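## Task

Move every battery into the bin labelled A, but not the AAA battery. All other objects stay on the table. No object may stick out over any bin wall, and every bin must end up sitting level on the table. Items only counted as placed if they stay put without the robot supporting them. Finish by opening the grippers and moving the arms away.

## Robot and tools

Robot: two arms, left_arm and right_arm, each ending in a parallel two-finger gripper. Occasionally an outside disturbance may jerk a held part or shove a loose object. Nothing may leave the table.

Frames. Result lines report each gripper in one shared scene frame: origin on the table surface midway between the arms, +z up, +x forward over the table, left_arm on the +y side. Arm names do not correspond to image sides. Position is in metres, orientation as quaternion wxyz; reported positions can be slightly off, more so when the arm is stretched. The reported point sits between the closed finger pads. Fingers point along the gripper's own +z and close along its y axis; closed fingertips extend about 33 mm past that point (9 mm when fully open), and closing pushes the tips roughly 24 mm further out, so keep that clearance above surfaces.

The row. Every moving command uses one row of 18 numbers, each in [-1, 1], covering both arms even if only one moves: left dx, dy, dz, rx, ry, rz, left gripper position, force_limit, speed, then the same nine for the right. dx..rz are an offset, not a pose: expressed in that gripper's own axes, measured from its pose in the most recent result showing it (before any such result in a scene, and for later calls within one reply, from where it is when the action begins). Scale: 1.0 = 0.6 m for dx, dy, dz, and 180 degrees for the rotation vector rx, ry, rz. All zeros therefore means return to that reference pose, not hold still. Gripper position: +1 fully open (140 mm), about -0.8 pads touching, -1 close until blocked. force_limit: about 14 N at -1, 60 N at 0, 107 N at +1. speed: finger gap rate about 30 mm/s at -1, 140 at 0, 250 at +1. Zeros in the gripper slots are real commands; to leave a gripper unchanged repeat its previous three values.

execute_actions(actions, pictures). actions is a list with at most one item. Empty list: just report state (with pictures). {"rows": [...], "steps": n}: up to 15 rows, n from 4 to 15 control steps of 1/30 s; row k applies at step k, the last row repeats, and every row is an offset from the same reference, not from the prior row. {"steps": n} alone (up to 300): wait, counted from the previous result. pictures: true adds camera images. The result is captured 4 steps before the action ends; those remaining steps run afterwards. Each step the commanded pose is clipped to within 70 mm and 16 degrees of the measured pose, so large offsets need several actions; check the Hand target line and resend the remainder.

move(target, speed). target is one 18-number row as above (offsets, same reference rules). Both grippers travel straight lines to their targets, finishing together, over 0.5 to 10 s; paths do not avoid obstacles or the other arm. speed is top path speed in m/s, 0.002 to 0.5 (default 0.25); rotation up to twice that in rad/s. Finger values are sent at the start. The result includes pictures, each gripper's remaining distance, and a move: line: done, off_target, moving, held, or fault, plus limits (paced = pose clipped; held = a safety check blocked some steps, after which the arm may jump faster). Naming one arm means the other finished fine.

wait(seconds): 0 to 10 s, nothing new sent. zoom_image(camera, region): crop [x0, y0, x1, y1] in pixels, max 504x504, from cam_head_left, cam_head_right, cam_high, cam_low (672x504) or cam_left_wrist, cam_right_wrist (504x504). finished_scene(scene): ends scene 1 or 2 irreversibly and reveals the next task.

Gripping: command -1, then confirm object_status = 2. Codes: 0 moving, 1 blocked while opening, 2 blocked while closing (holding), 3 reached target or pads met (thin things may still be held). position_measured is in counts: 3 open, 230 pads closed. To squeeze harder while at 2, raise force_limit and switch position between -1 and -0.98.

Warnings. A pose unreachable line or HELD marks steps the clearance check altered. Arms are stiff: driving past a firm contact, or hitting fast, can trigger a torque fault or a 150 N force fault, freezing that arm for 10 s. Keep the arms from colliding. Holding loads heats motors; heed MOTOR HOT before an over-temperature stop. Joint limits and load limits (wrist joints 35.6 N m, including held weight) apply. Avoid drops, slams and knocking bins; release items low inside the bin, then open and withdraw.

Each tool is called as name(argument=value, ...), one argument or row to a line, values as JSON.

## Session

execute_actions(
  actions=[],
)

Scene clock: 0.00 s of 4800.00 s.
left_arm: end_effector_position=(+0.5661, +0.2557, +0.1464) position_measured=3 object_status=3 end_effector_quat_wxyz=(-0.164, -0.343, +0.924, +0.042) | right_arm: end_effector_position=(+0.5732, -0.2749, +0.3425) position_measured=3 object_status=3 end_effector_quat_wxyz=(-0.581, +0.692, -0.427, +0.017)
Joint positions: left_arm=[ 0.144  0.515  0.375  0.004 -1.772 -0.954] | right_arm=[-0.146  0.119  0.092 -1.235 -1.287  0.977]
Joint velocities: left_arm=[ 0.     0.001  0.    -0.    -0.    -0.   ] | right_arm=[-0.     0.001 -0.    -0.     0.    -0.002]
Hand target (left_arm): +0.566, +0.256, +0.146; -0.164, -0.343, +0.924, +0.042
Hand target (right_arm): +0.573, -0.275, +0.342; -0.581, +0.692, -0.427, +0.017

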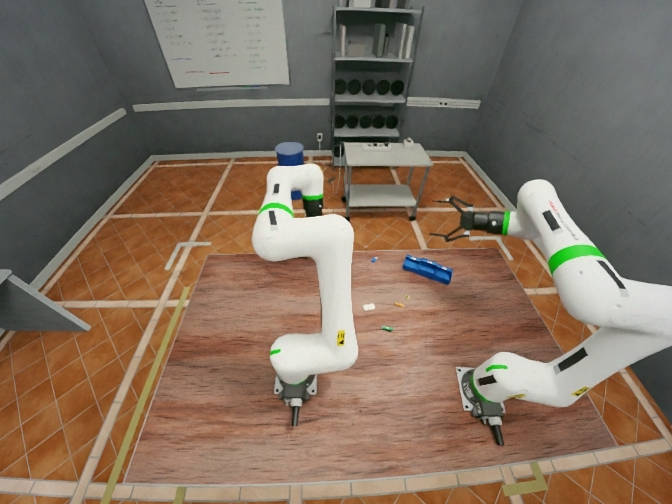

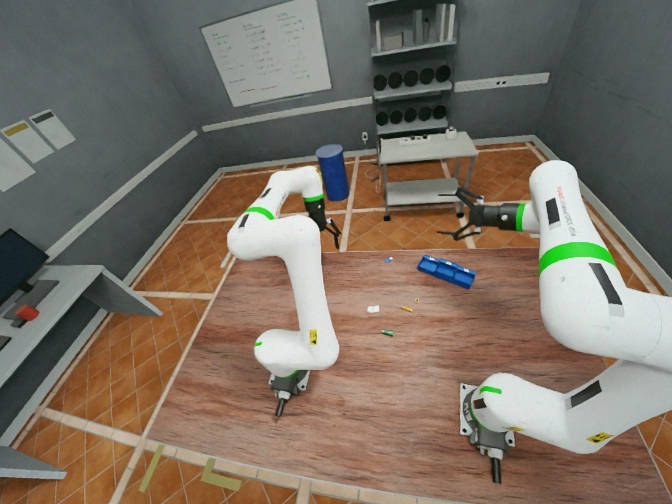

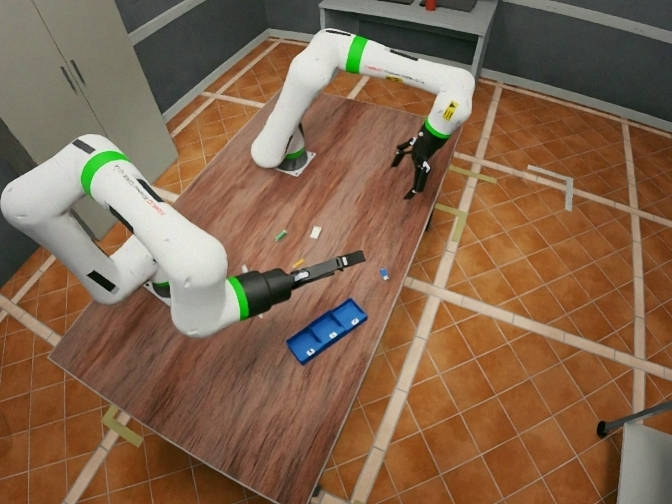

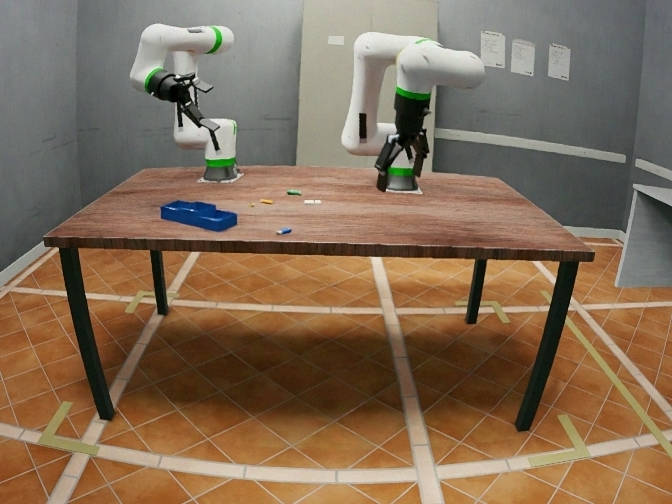

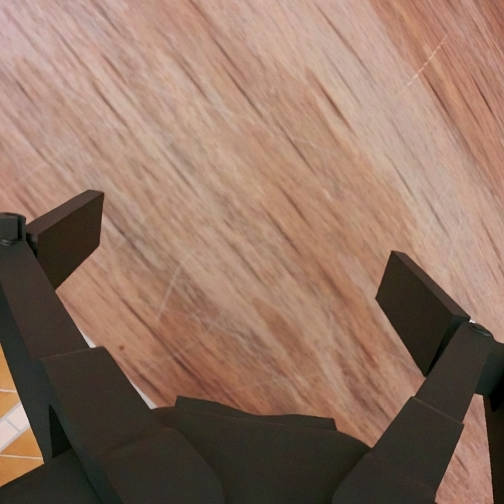

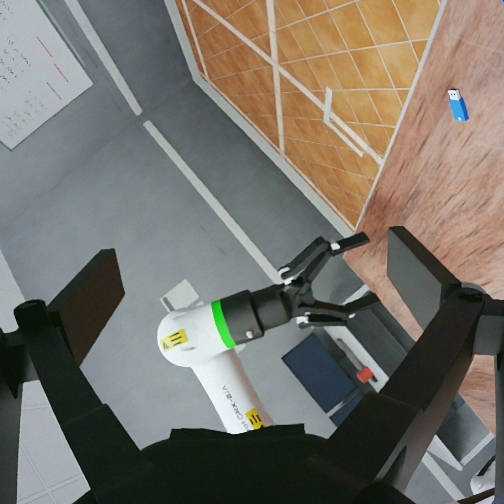

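zoom_image(
  camera="cam_high",
  region=[220, 200, 420, 380],
)

Region (220, 200, 420, 380) of cam_high's 672x504 image, scaled by 2.520, with more detail than that image has; it fills the top 454 rows of this view, and the rest is white.

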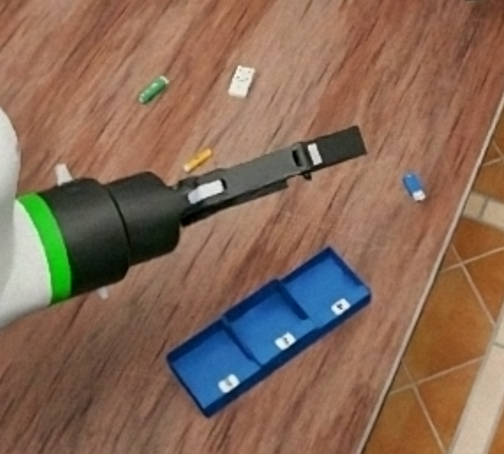

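zoom_image(
  camera="cam_head_left",
  region=[340, 240, 470, 340],
)

Region (340, 240, 470, 340) of cam_head_left's 672x504 image, scaled by 3.877, with more detail than that image has; it fills the top 388 rows of this view, and the rest is white.

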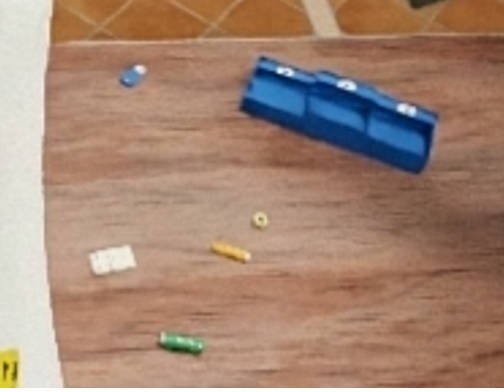

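move(
  target=[0.555,-0.07,0.148,0,0,0,1,0,0,0,0,0,0,0,0,1,0,0],
)

Scene clock: 2.27 s of 4800.00 s.
left_arm: end_effector_position=(+0.3271, +0.0047, +0.1463) position_measured=3 object_status=3 end_effector_quat_wxyz=(-0.164, -0.343, +0.924, +0.042) | right_arm: end_effector_position=(+0.5732, -0.2749, +0.3425) position_measured=3 object_status=3 end_effector_quat_wxyz=(-0.581, +0.692, -0.427, +0.017)
Joint positions: left_arm=[-0.376  0.19  -0.108  0.169 -1.569 -0.46 ] | right_arm=[-0.146  0.119  0.092 -1.235 -1.287  0.977]
Joint velocities: left_arm=[-0.002 -0.001  0.003 -0.    -0.     0.   ] | right_arm=[-0.001  0.    -0.003  0.    -0.     0.001]
Hand target (left_arm): +0.327, +0.005, +0.146; -0.164, -0.343, +0.924, +0.042
Hand target (right_arm): +0.573, -0.275, +0.342; -0.581, +0.692, -0.427, +0.017
Off the commanded pose (left_arm): 0.001 m, 0 deg.
Off the commanded pose (right_arm): 0.000 m, 0 deg.
Kept back: nothing.
move: done

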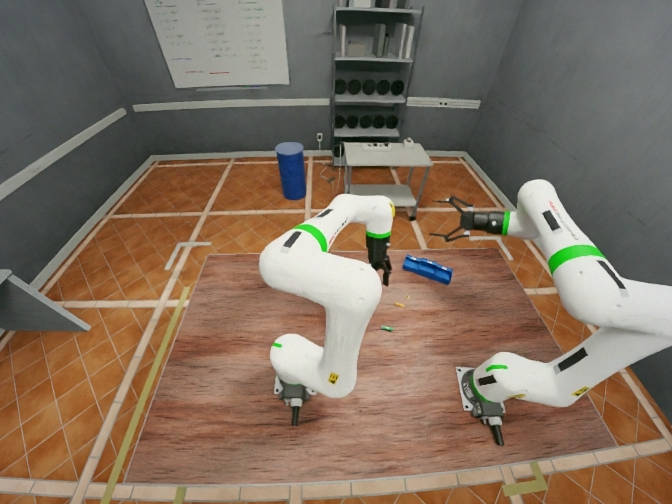

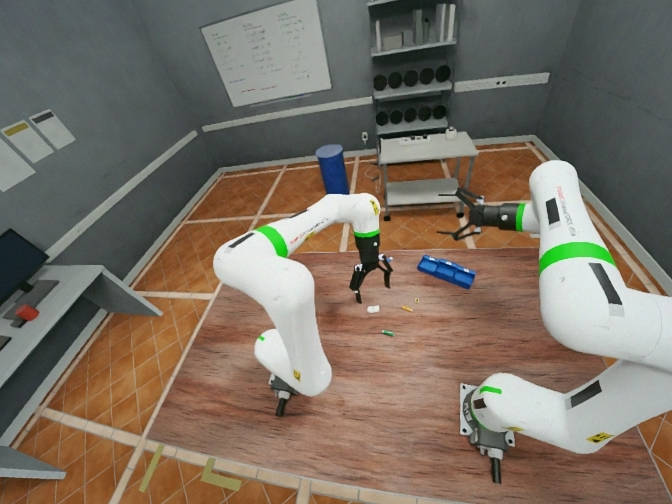

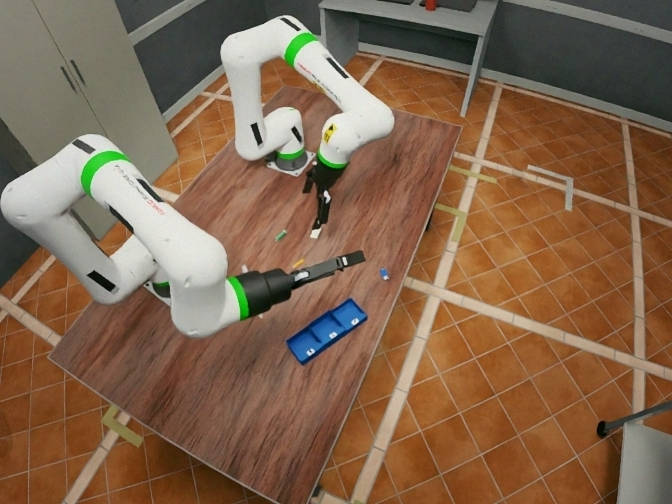

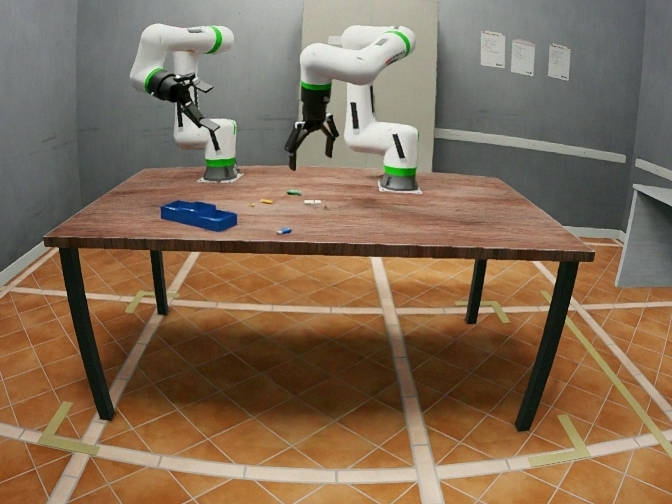

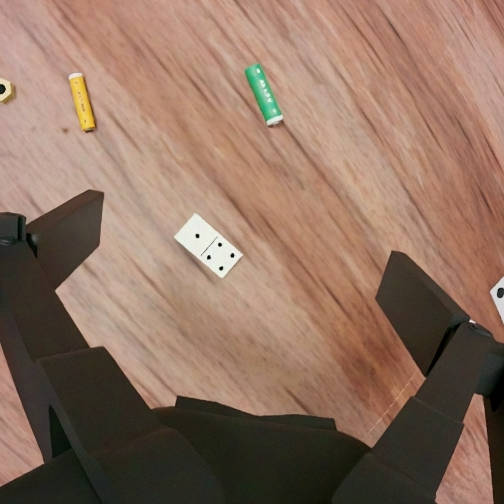

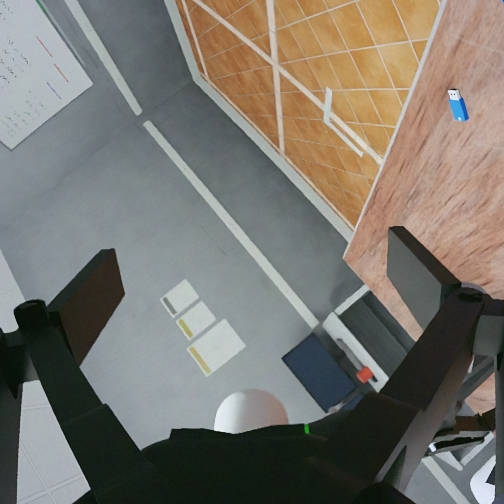

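zoom_image(
  camera="cam_left_wrist",
  region=[230, 50, 300, 140],
)

Region (230, 50, 300, 140) of cam_left_wrist's 504x504 image, scaled by 5.600, with more detail than that image has.

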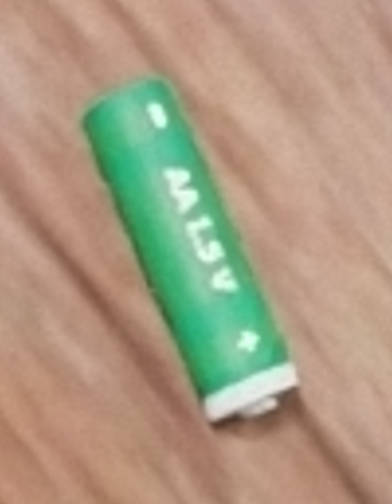

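move(
  target=[0.27,0.01,0.1,0,0,0,1,0,0,0,0,0,0,0,0,1,0,0],
)

Scene clock: 3.60 s of 4800.00 s.
left_arm: end_effector_position=(+0.1890, -0.0981, +0.1355) position_measured=3 object_status=3 end_effector_quat_wxyz=(-0.163, -0.343, +0.924, +0.041) | right_arm: end_effector_position=(+0.5732, -0.2749, +0.3425) position_measured=3 object_status=3 end_effector_quat_wxyz=(-0.581, +0.692, -0.427, +0.017)
Joint positions: left_arm=[-0.717  0.161 -0.193  0.259 -1.443 -0.157] | right_arm=[-0.146  0.119  0.092 -1.235 -1.287  0.977]
Joint velocities: left_arm=[-0.002  0.     0.001 -0.     0.     0.001] | right_arm=[ 0.003  0.     0.    -0.    -0.     0.   ]
Hand target (left_arm): +0.189, -0.098, +0.135; -0.163, -0.343, +0.924, +0.041
Hand target (right_arm): +0.573, -0.275, +0.342; -0.581, +0.692, -0.427, +0.017
Off the commanded pose (left_arm): 0.001 m, 0 deg.
Off the commanded pose (right_arm): 0.000 m, 0 deg.
Kept back: nothing.
move: done

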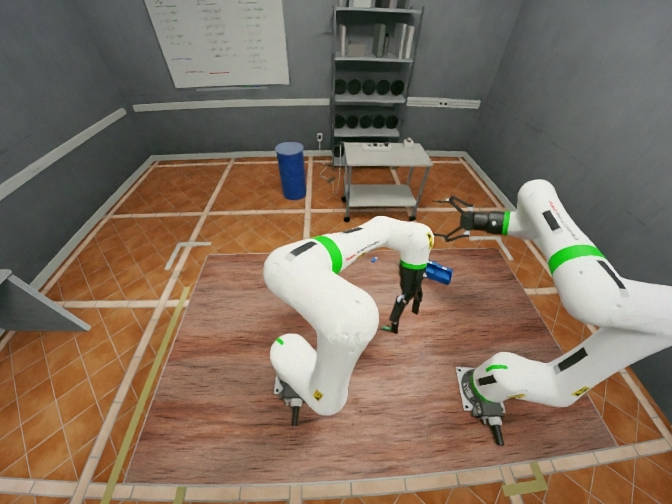

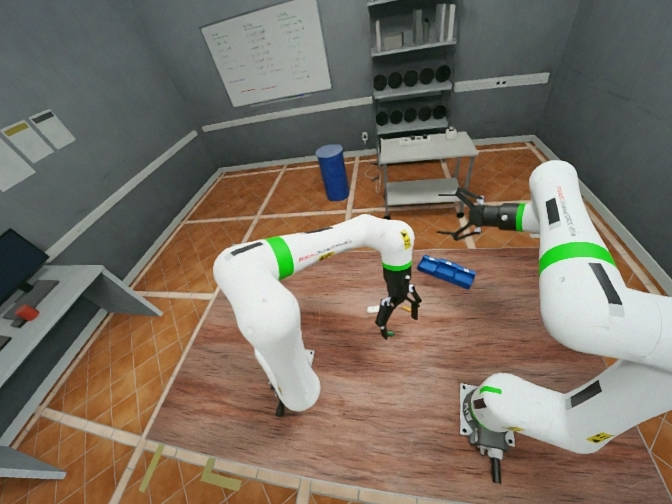

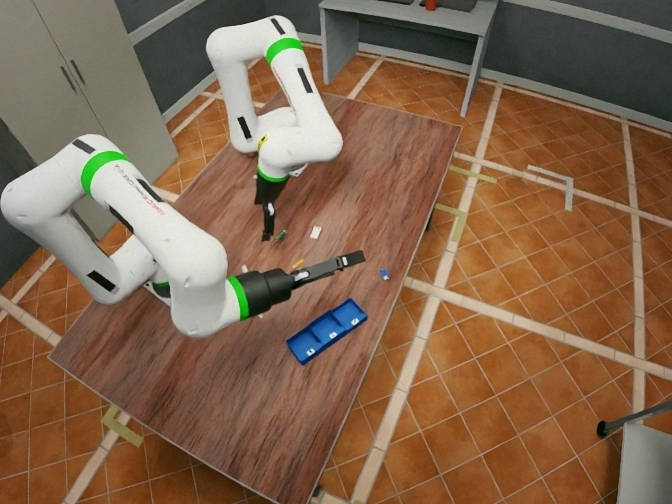

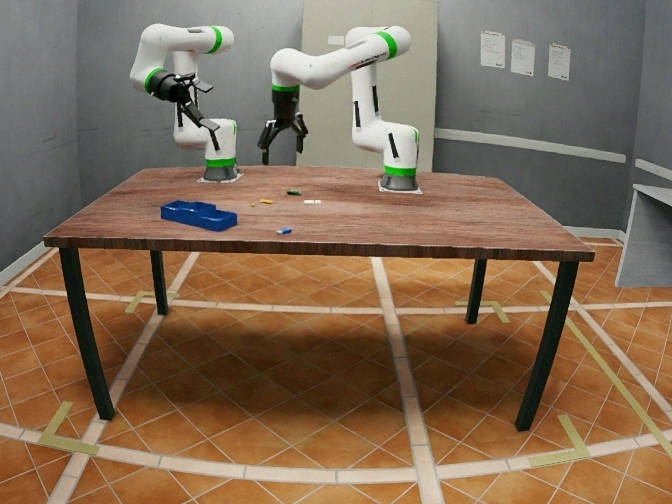

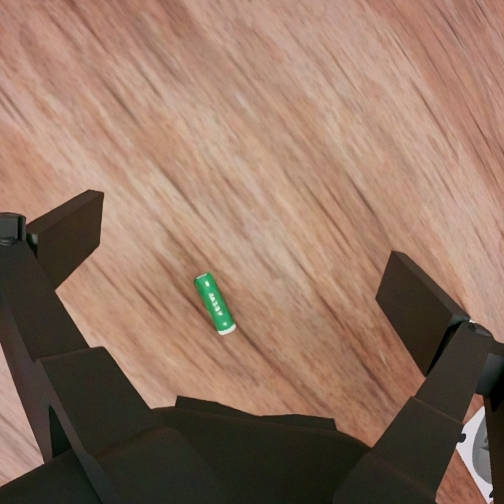

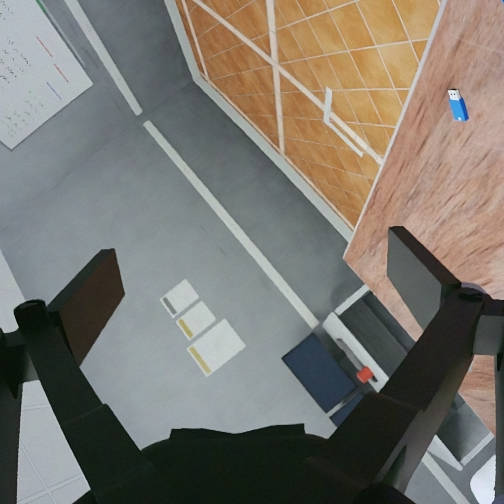

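move(
  target=[0,0,0.13,0,0,0,0.2,0,0,0,0,0,0,0,0,1,0,0],
)

Scene clock: 4.60 s of 4800.00 s.
left_arm: end_effector_position=(+0.1631, -0.1011, +0.0621) position_measured=104 object_status=3 end_effector_quat_wxyz=(-0.163, -0.342, +0.924, +0.041) | right_arm: end_effector_position=(+0.5732, -0.2749, +0.3425) position_measured=3 object_status=3 end_effector_quat_wxyz=(-0.581, +0.692, -0.427, +0.017)
Joint positions: left_arm=[-0.761  0.201 -0.335  0.281 -1.258 -0.168] | right_arm=[-0.146  0.119  0.092 -1.235 -1.287  0.977]
Joint velocities: left_arm=[ 0.001  0.001 -0.     0.     0.001 -0.   ] | right_arm=[-0.001  0.     0.002  0.    -0.    -0.   ]
Hand target (left_arm): +0.163, -0.101, +0.062; -0.163, -0.342, +0.924, +0.041
Hand target (right_arm): +0.573, -0.275, +0.342; -0.581, +0.692, -0.427, +0.017
Off the commanded pose (left_arm): 0.000 m, 0 deg.
Off the commanded pose (right_arm): 0.000 m, 0 deg.
Kept back: nothing.
move: done

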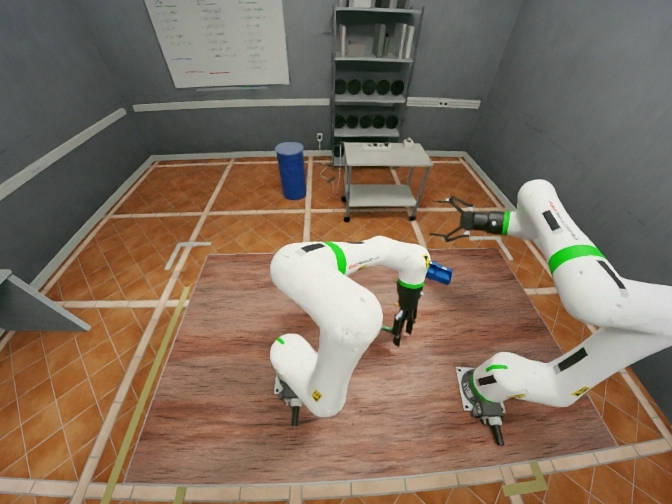

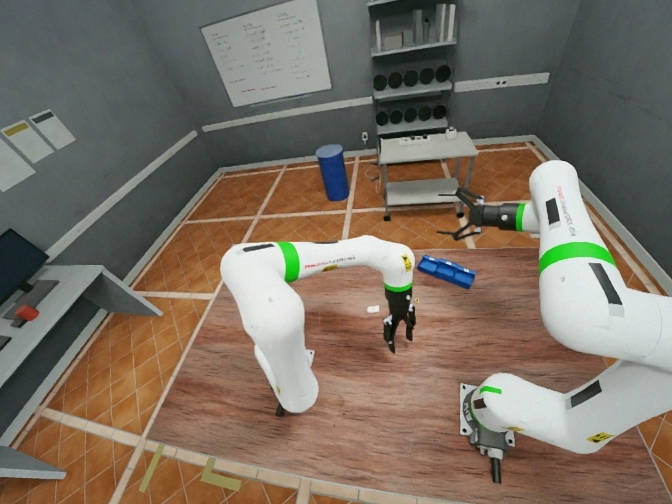

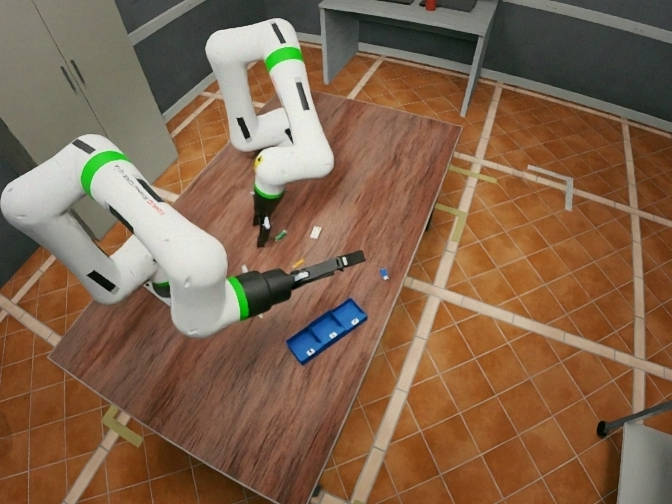

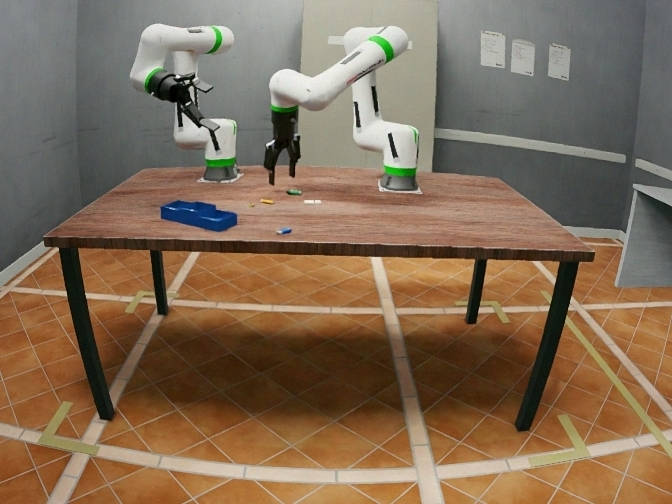

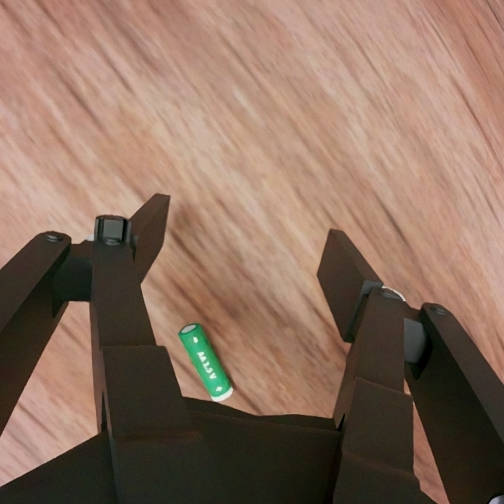

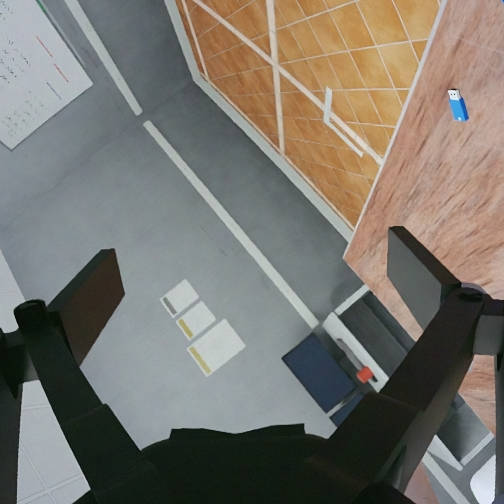

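move(
  target=[-0.15,-0.04,0,0,0,0,0.2,0,0,0,0,0,0,0,0,1,0,0],
)

Scene clock: 15.47 s of 4800.00 s.
left_arm: end_effector_position=(+0.2359, -0.0638, +0.0369) position_measured=104 object_status=3 end_effector_quat_wxyz=(-0.171, -0.343, +0.923, +0.042) | right_arm: end_effector_position=(+0.5732, -0.2749, +0.3425) position_measured=3 object_status=3 end_effector_quat_wxyz=(-0.581, +0.692, -0.427, +0.017)
Joint positions: left_arm=[-0.589  0.257 -0.327  0.253 -1.259 -0.332] | right_arm=[-0.146  0.119  0.092 -1.235 -1.287  0.977]
Joint velocities: left_arm=[-0.     0.001 -0.     0.    -0.    -0.   ] | right_arm=[-0.002 -0.    -0.001  0.     0.    -0.   ]
Hand target (left_arm): +0.236, -0.064, +0.037; -0.171, -0.343, +0.923, +0.042
Hand target (right_arm): +0.573, -0.275, +0.342; -0.581, +0.692, -0.427, +0.017
Off the commanded pose (left_arm): 0.008 m, 1 deg.
Off the commanded pose (right_arm): 0.000 m, 0 deg.
FORCE FAULT: contact force on the left arm reached its limit, and that arm stopped for 10 seconds. The contact can be on any part of that arm, not only on its tool. That arm's remaining commands of this call were not run. That arm holds still and accepts commands again. Move the arm away from the contact; if what it grips holds it there, let go first. Pushing or pulling that hard again can fault the arm again.
Kept back: nothing.
move: fault (left_arm)

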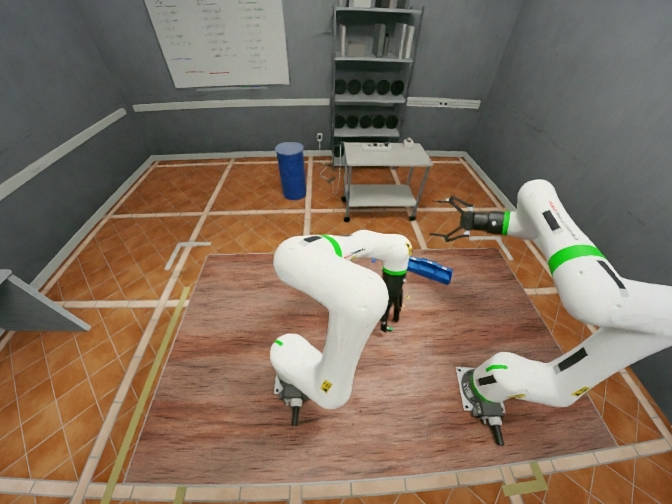

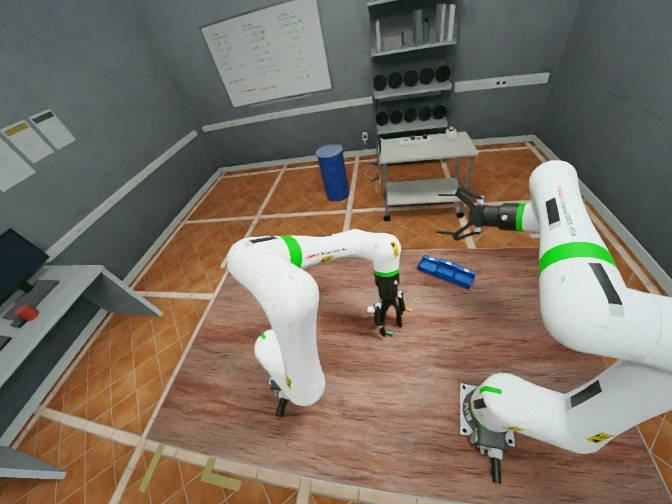

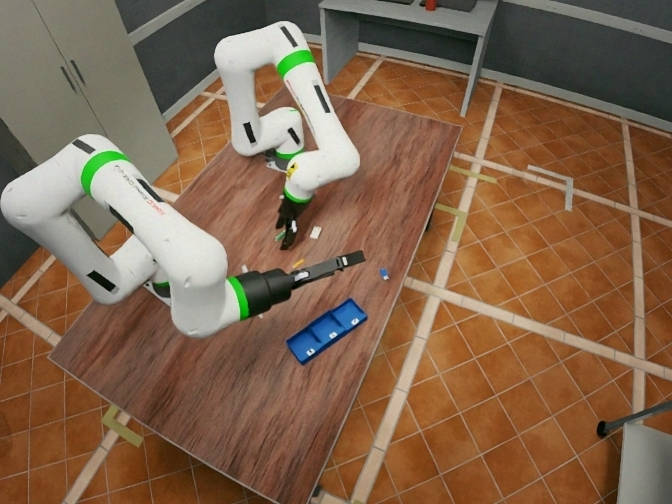

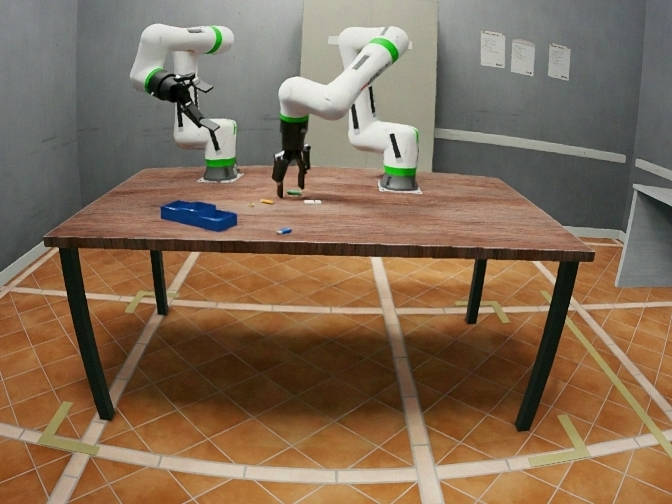

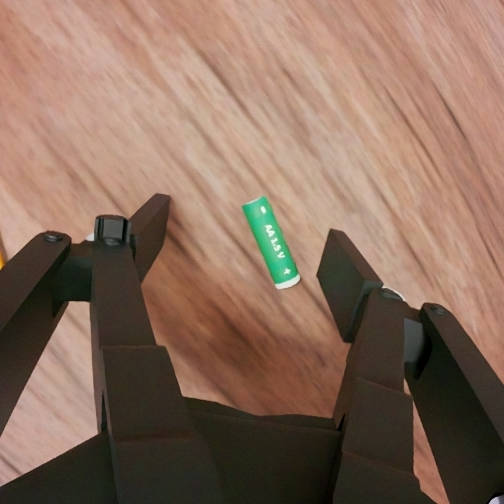

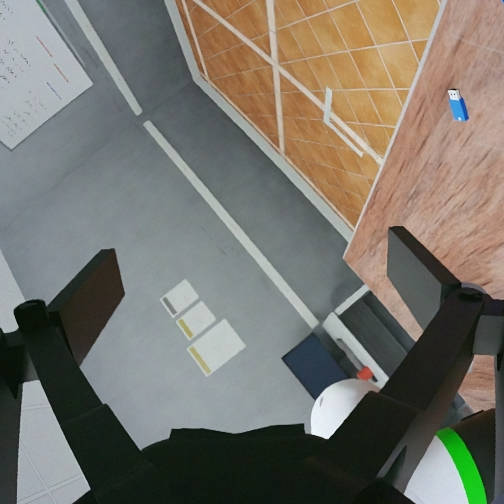

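Hit table. Battery is between the fingers; lift slightly and close.

move(
  target=[0,0,-0.015,0,0,0,-1,-0.5,0,0,0,0,0,0,0,1,0,0],
)

Scene clock: 16.50 s of 4800.00 s.
left_arm: end_effector_position=(+0.2392, -0.0638, +0.0458) position_measured=232 object_status=3 end_effector_quat_wxyz=(-0.171, -0.343, +0.923, +0.041) | right_arm: end_effector_position=(+0.5732, -0.2749, +0.3425) position_measured=3 object_status=3 end_effector_quat_wxyz=(-0.581, +0.692, -0.427, +0.017)
Joint positions: left_arm=[-0.584  0.251 -0.312  0.251 -1.28  -0.33 ] | right_arm=[-0.146  0.119  0.092 -1.235 -1.287  0.977]
Joint velocities: left_arm=[-0.     0.002 -0.002 -0.003  0.     0.   ] | right_arm=[-0.001  0.001  0.     0.    -0.    -0.   ]
Hand target (left_arm): +0.239, -0.063, +0.045; -0.171, -0.343, +0.923, +0.042
Hand target (right_arm): +0.573, -0.275, +0.342; -0.581, +0.692, -0.427, +0.017
Off the commanded pose (left_arm): 0.001 m, 0 deg.
Off the commanded pose (right_arm): 0.000 m, 0 deg.
Kept back: nothing.
move: done

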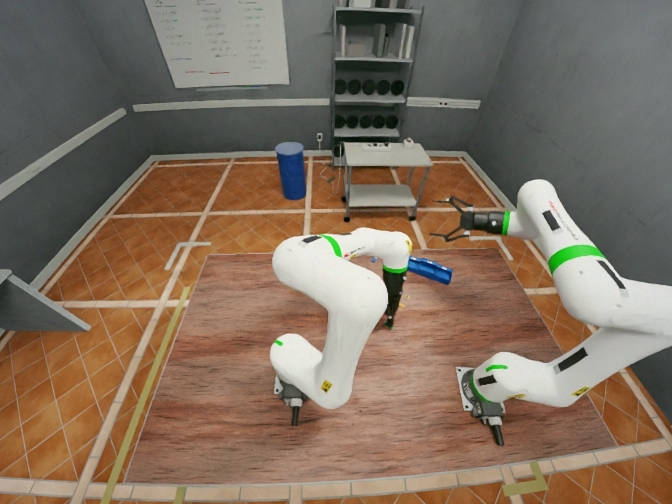

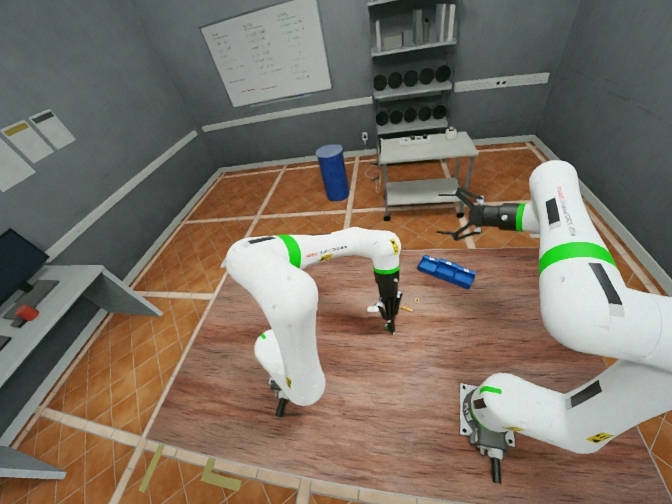

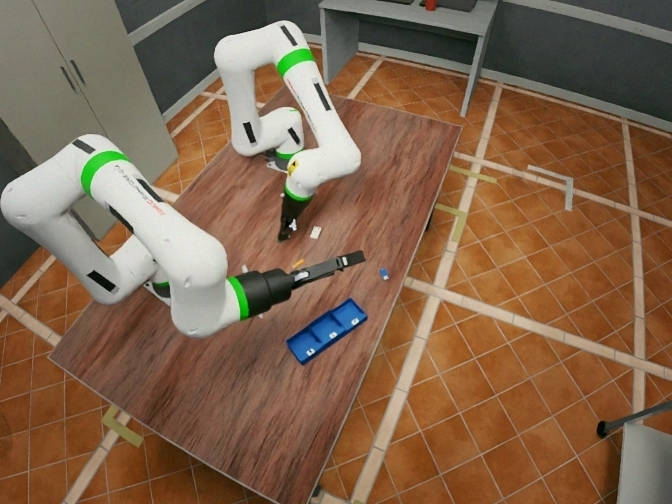

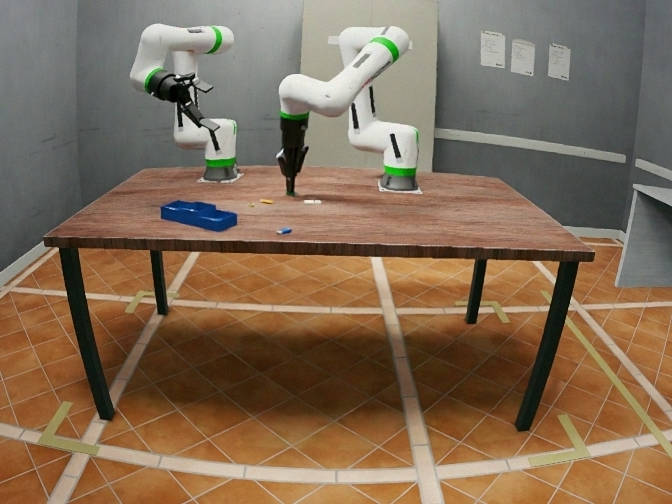

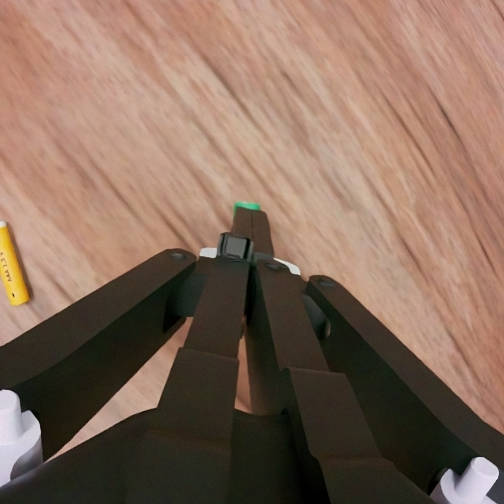

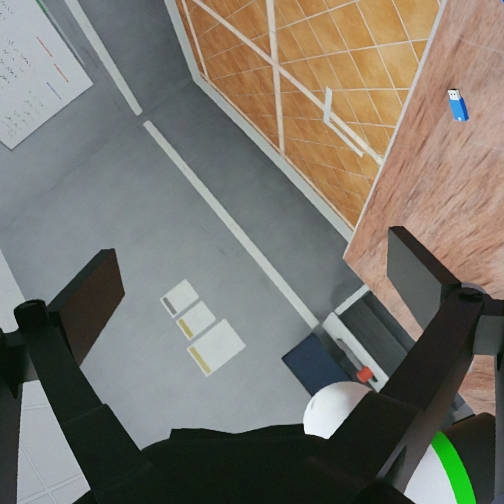

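Missed. Reopen to see.

move(
  target=[0,0,-0.02,0,0,0,0.2,0,0,0,0,0,0,0,0,1,0,0],
)

Scene clock: 17.53 s of 4800.00 s.
left_arm: end_effector_position=(+0.2434, -0.0632, +0.0570) position_measured=104 object_status=3 end_effector_quat_wxyz=(-0.171, -0.343, +0.923, +0.041) | right_arm: end_effector_position=(+0.5732, -0.2749, +0.3425) position_measured=3 object_status=3 end_effector_quat_wxyz=(-0.581, +0.692, -0.427, +0.017)
Joint positions: left_arm=[-0.578  0.243 -0.291  0.247 -1.309 -0.328] | right_arm=[-0.146  0.119  0.092 -1.235 -1.287  0.977]
Joint velocities: left_arm=[ 0.001 -0.     0.    -0.     0.    -0.   ] | right_arm=[-0.001 -0.001  0.001  0.     0.     0.001]
Hand target (left_arm): +0.243, -0.063, +0.057; -0.171, -0.343, +0.923, +0.041
Hand target (right_arm): +0.573, -0.275, +0.342; -0.581, +0.692, -0.427, +0.017
Off the commanded pose (left_arm): 0.000 m, 0 deg.
Off the commanded pose (right_arm): 0.000 m, 0 deg.
Kept back: nothing.
move: done

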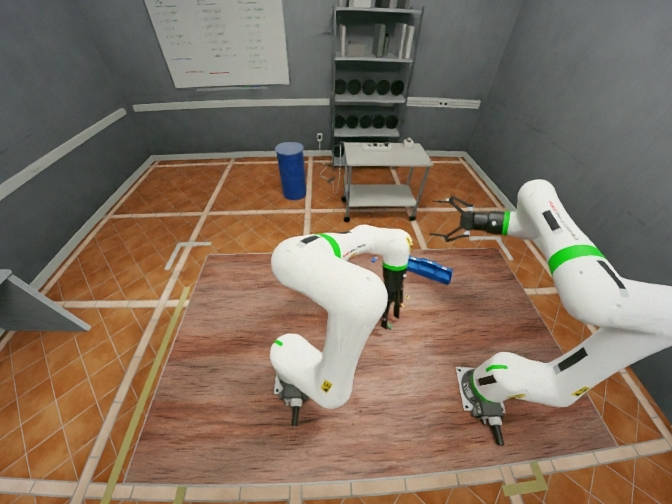

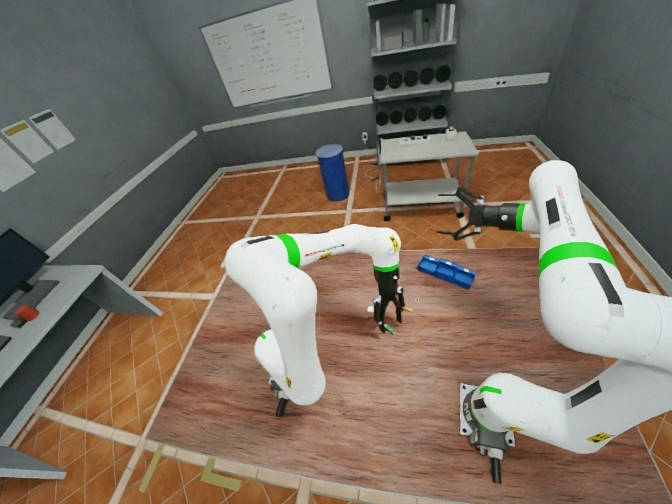

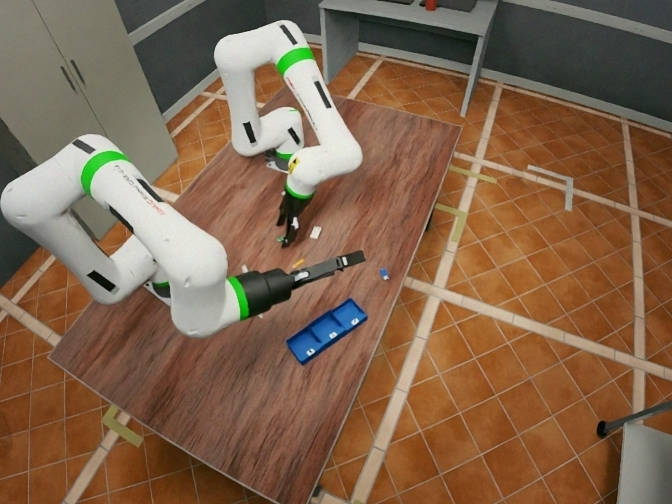

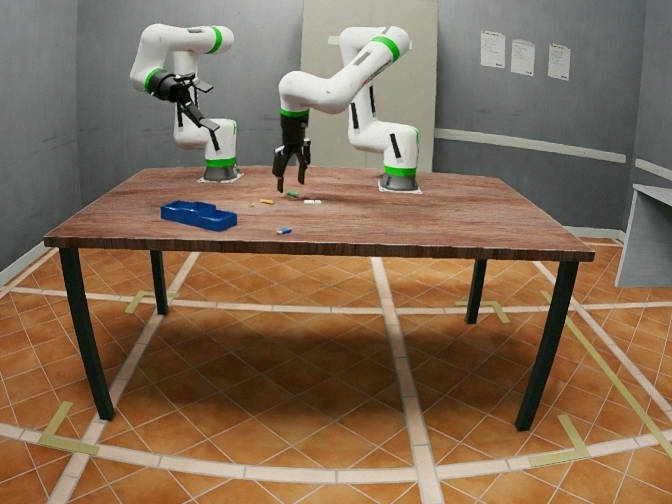

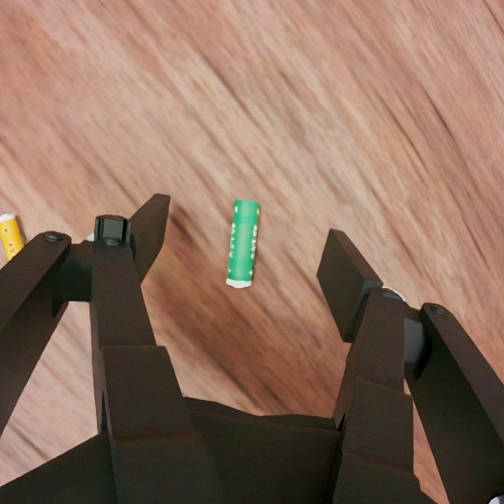

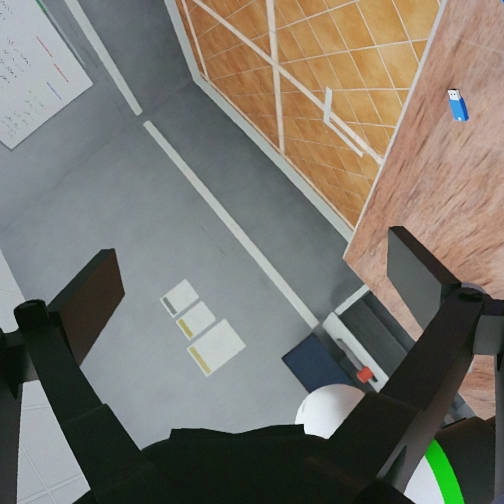

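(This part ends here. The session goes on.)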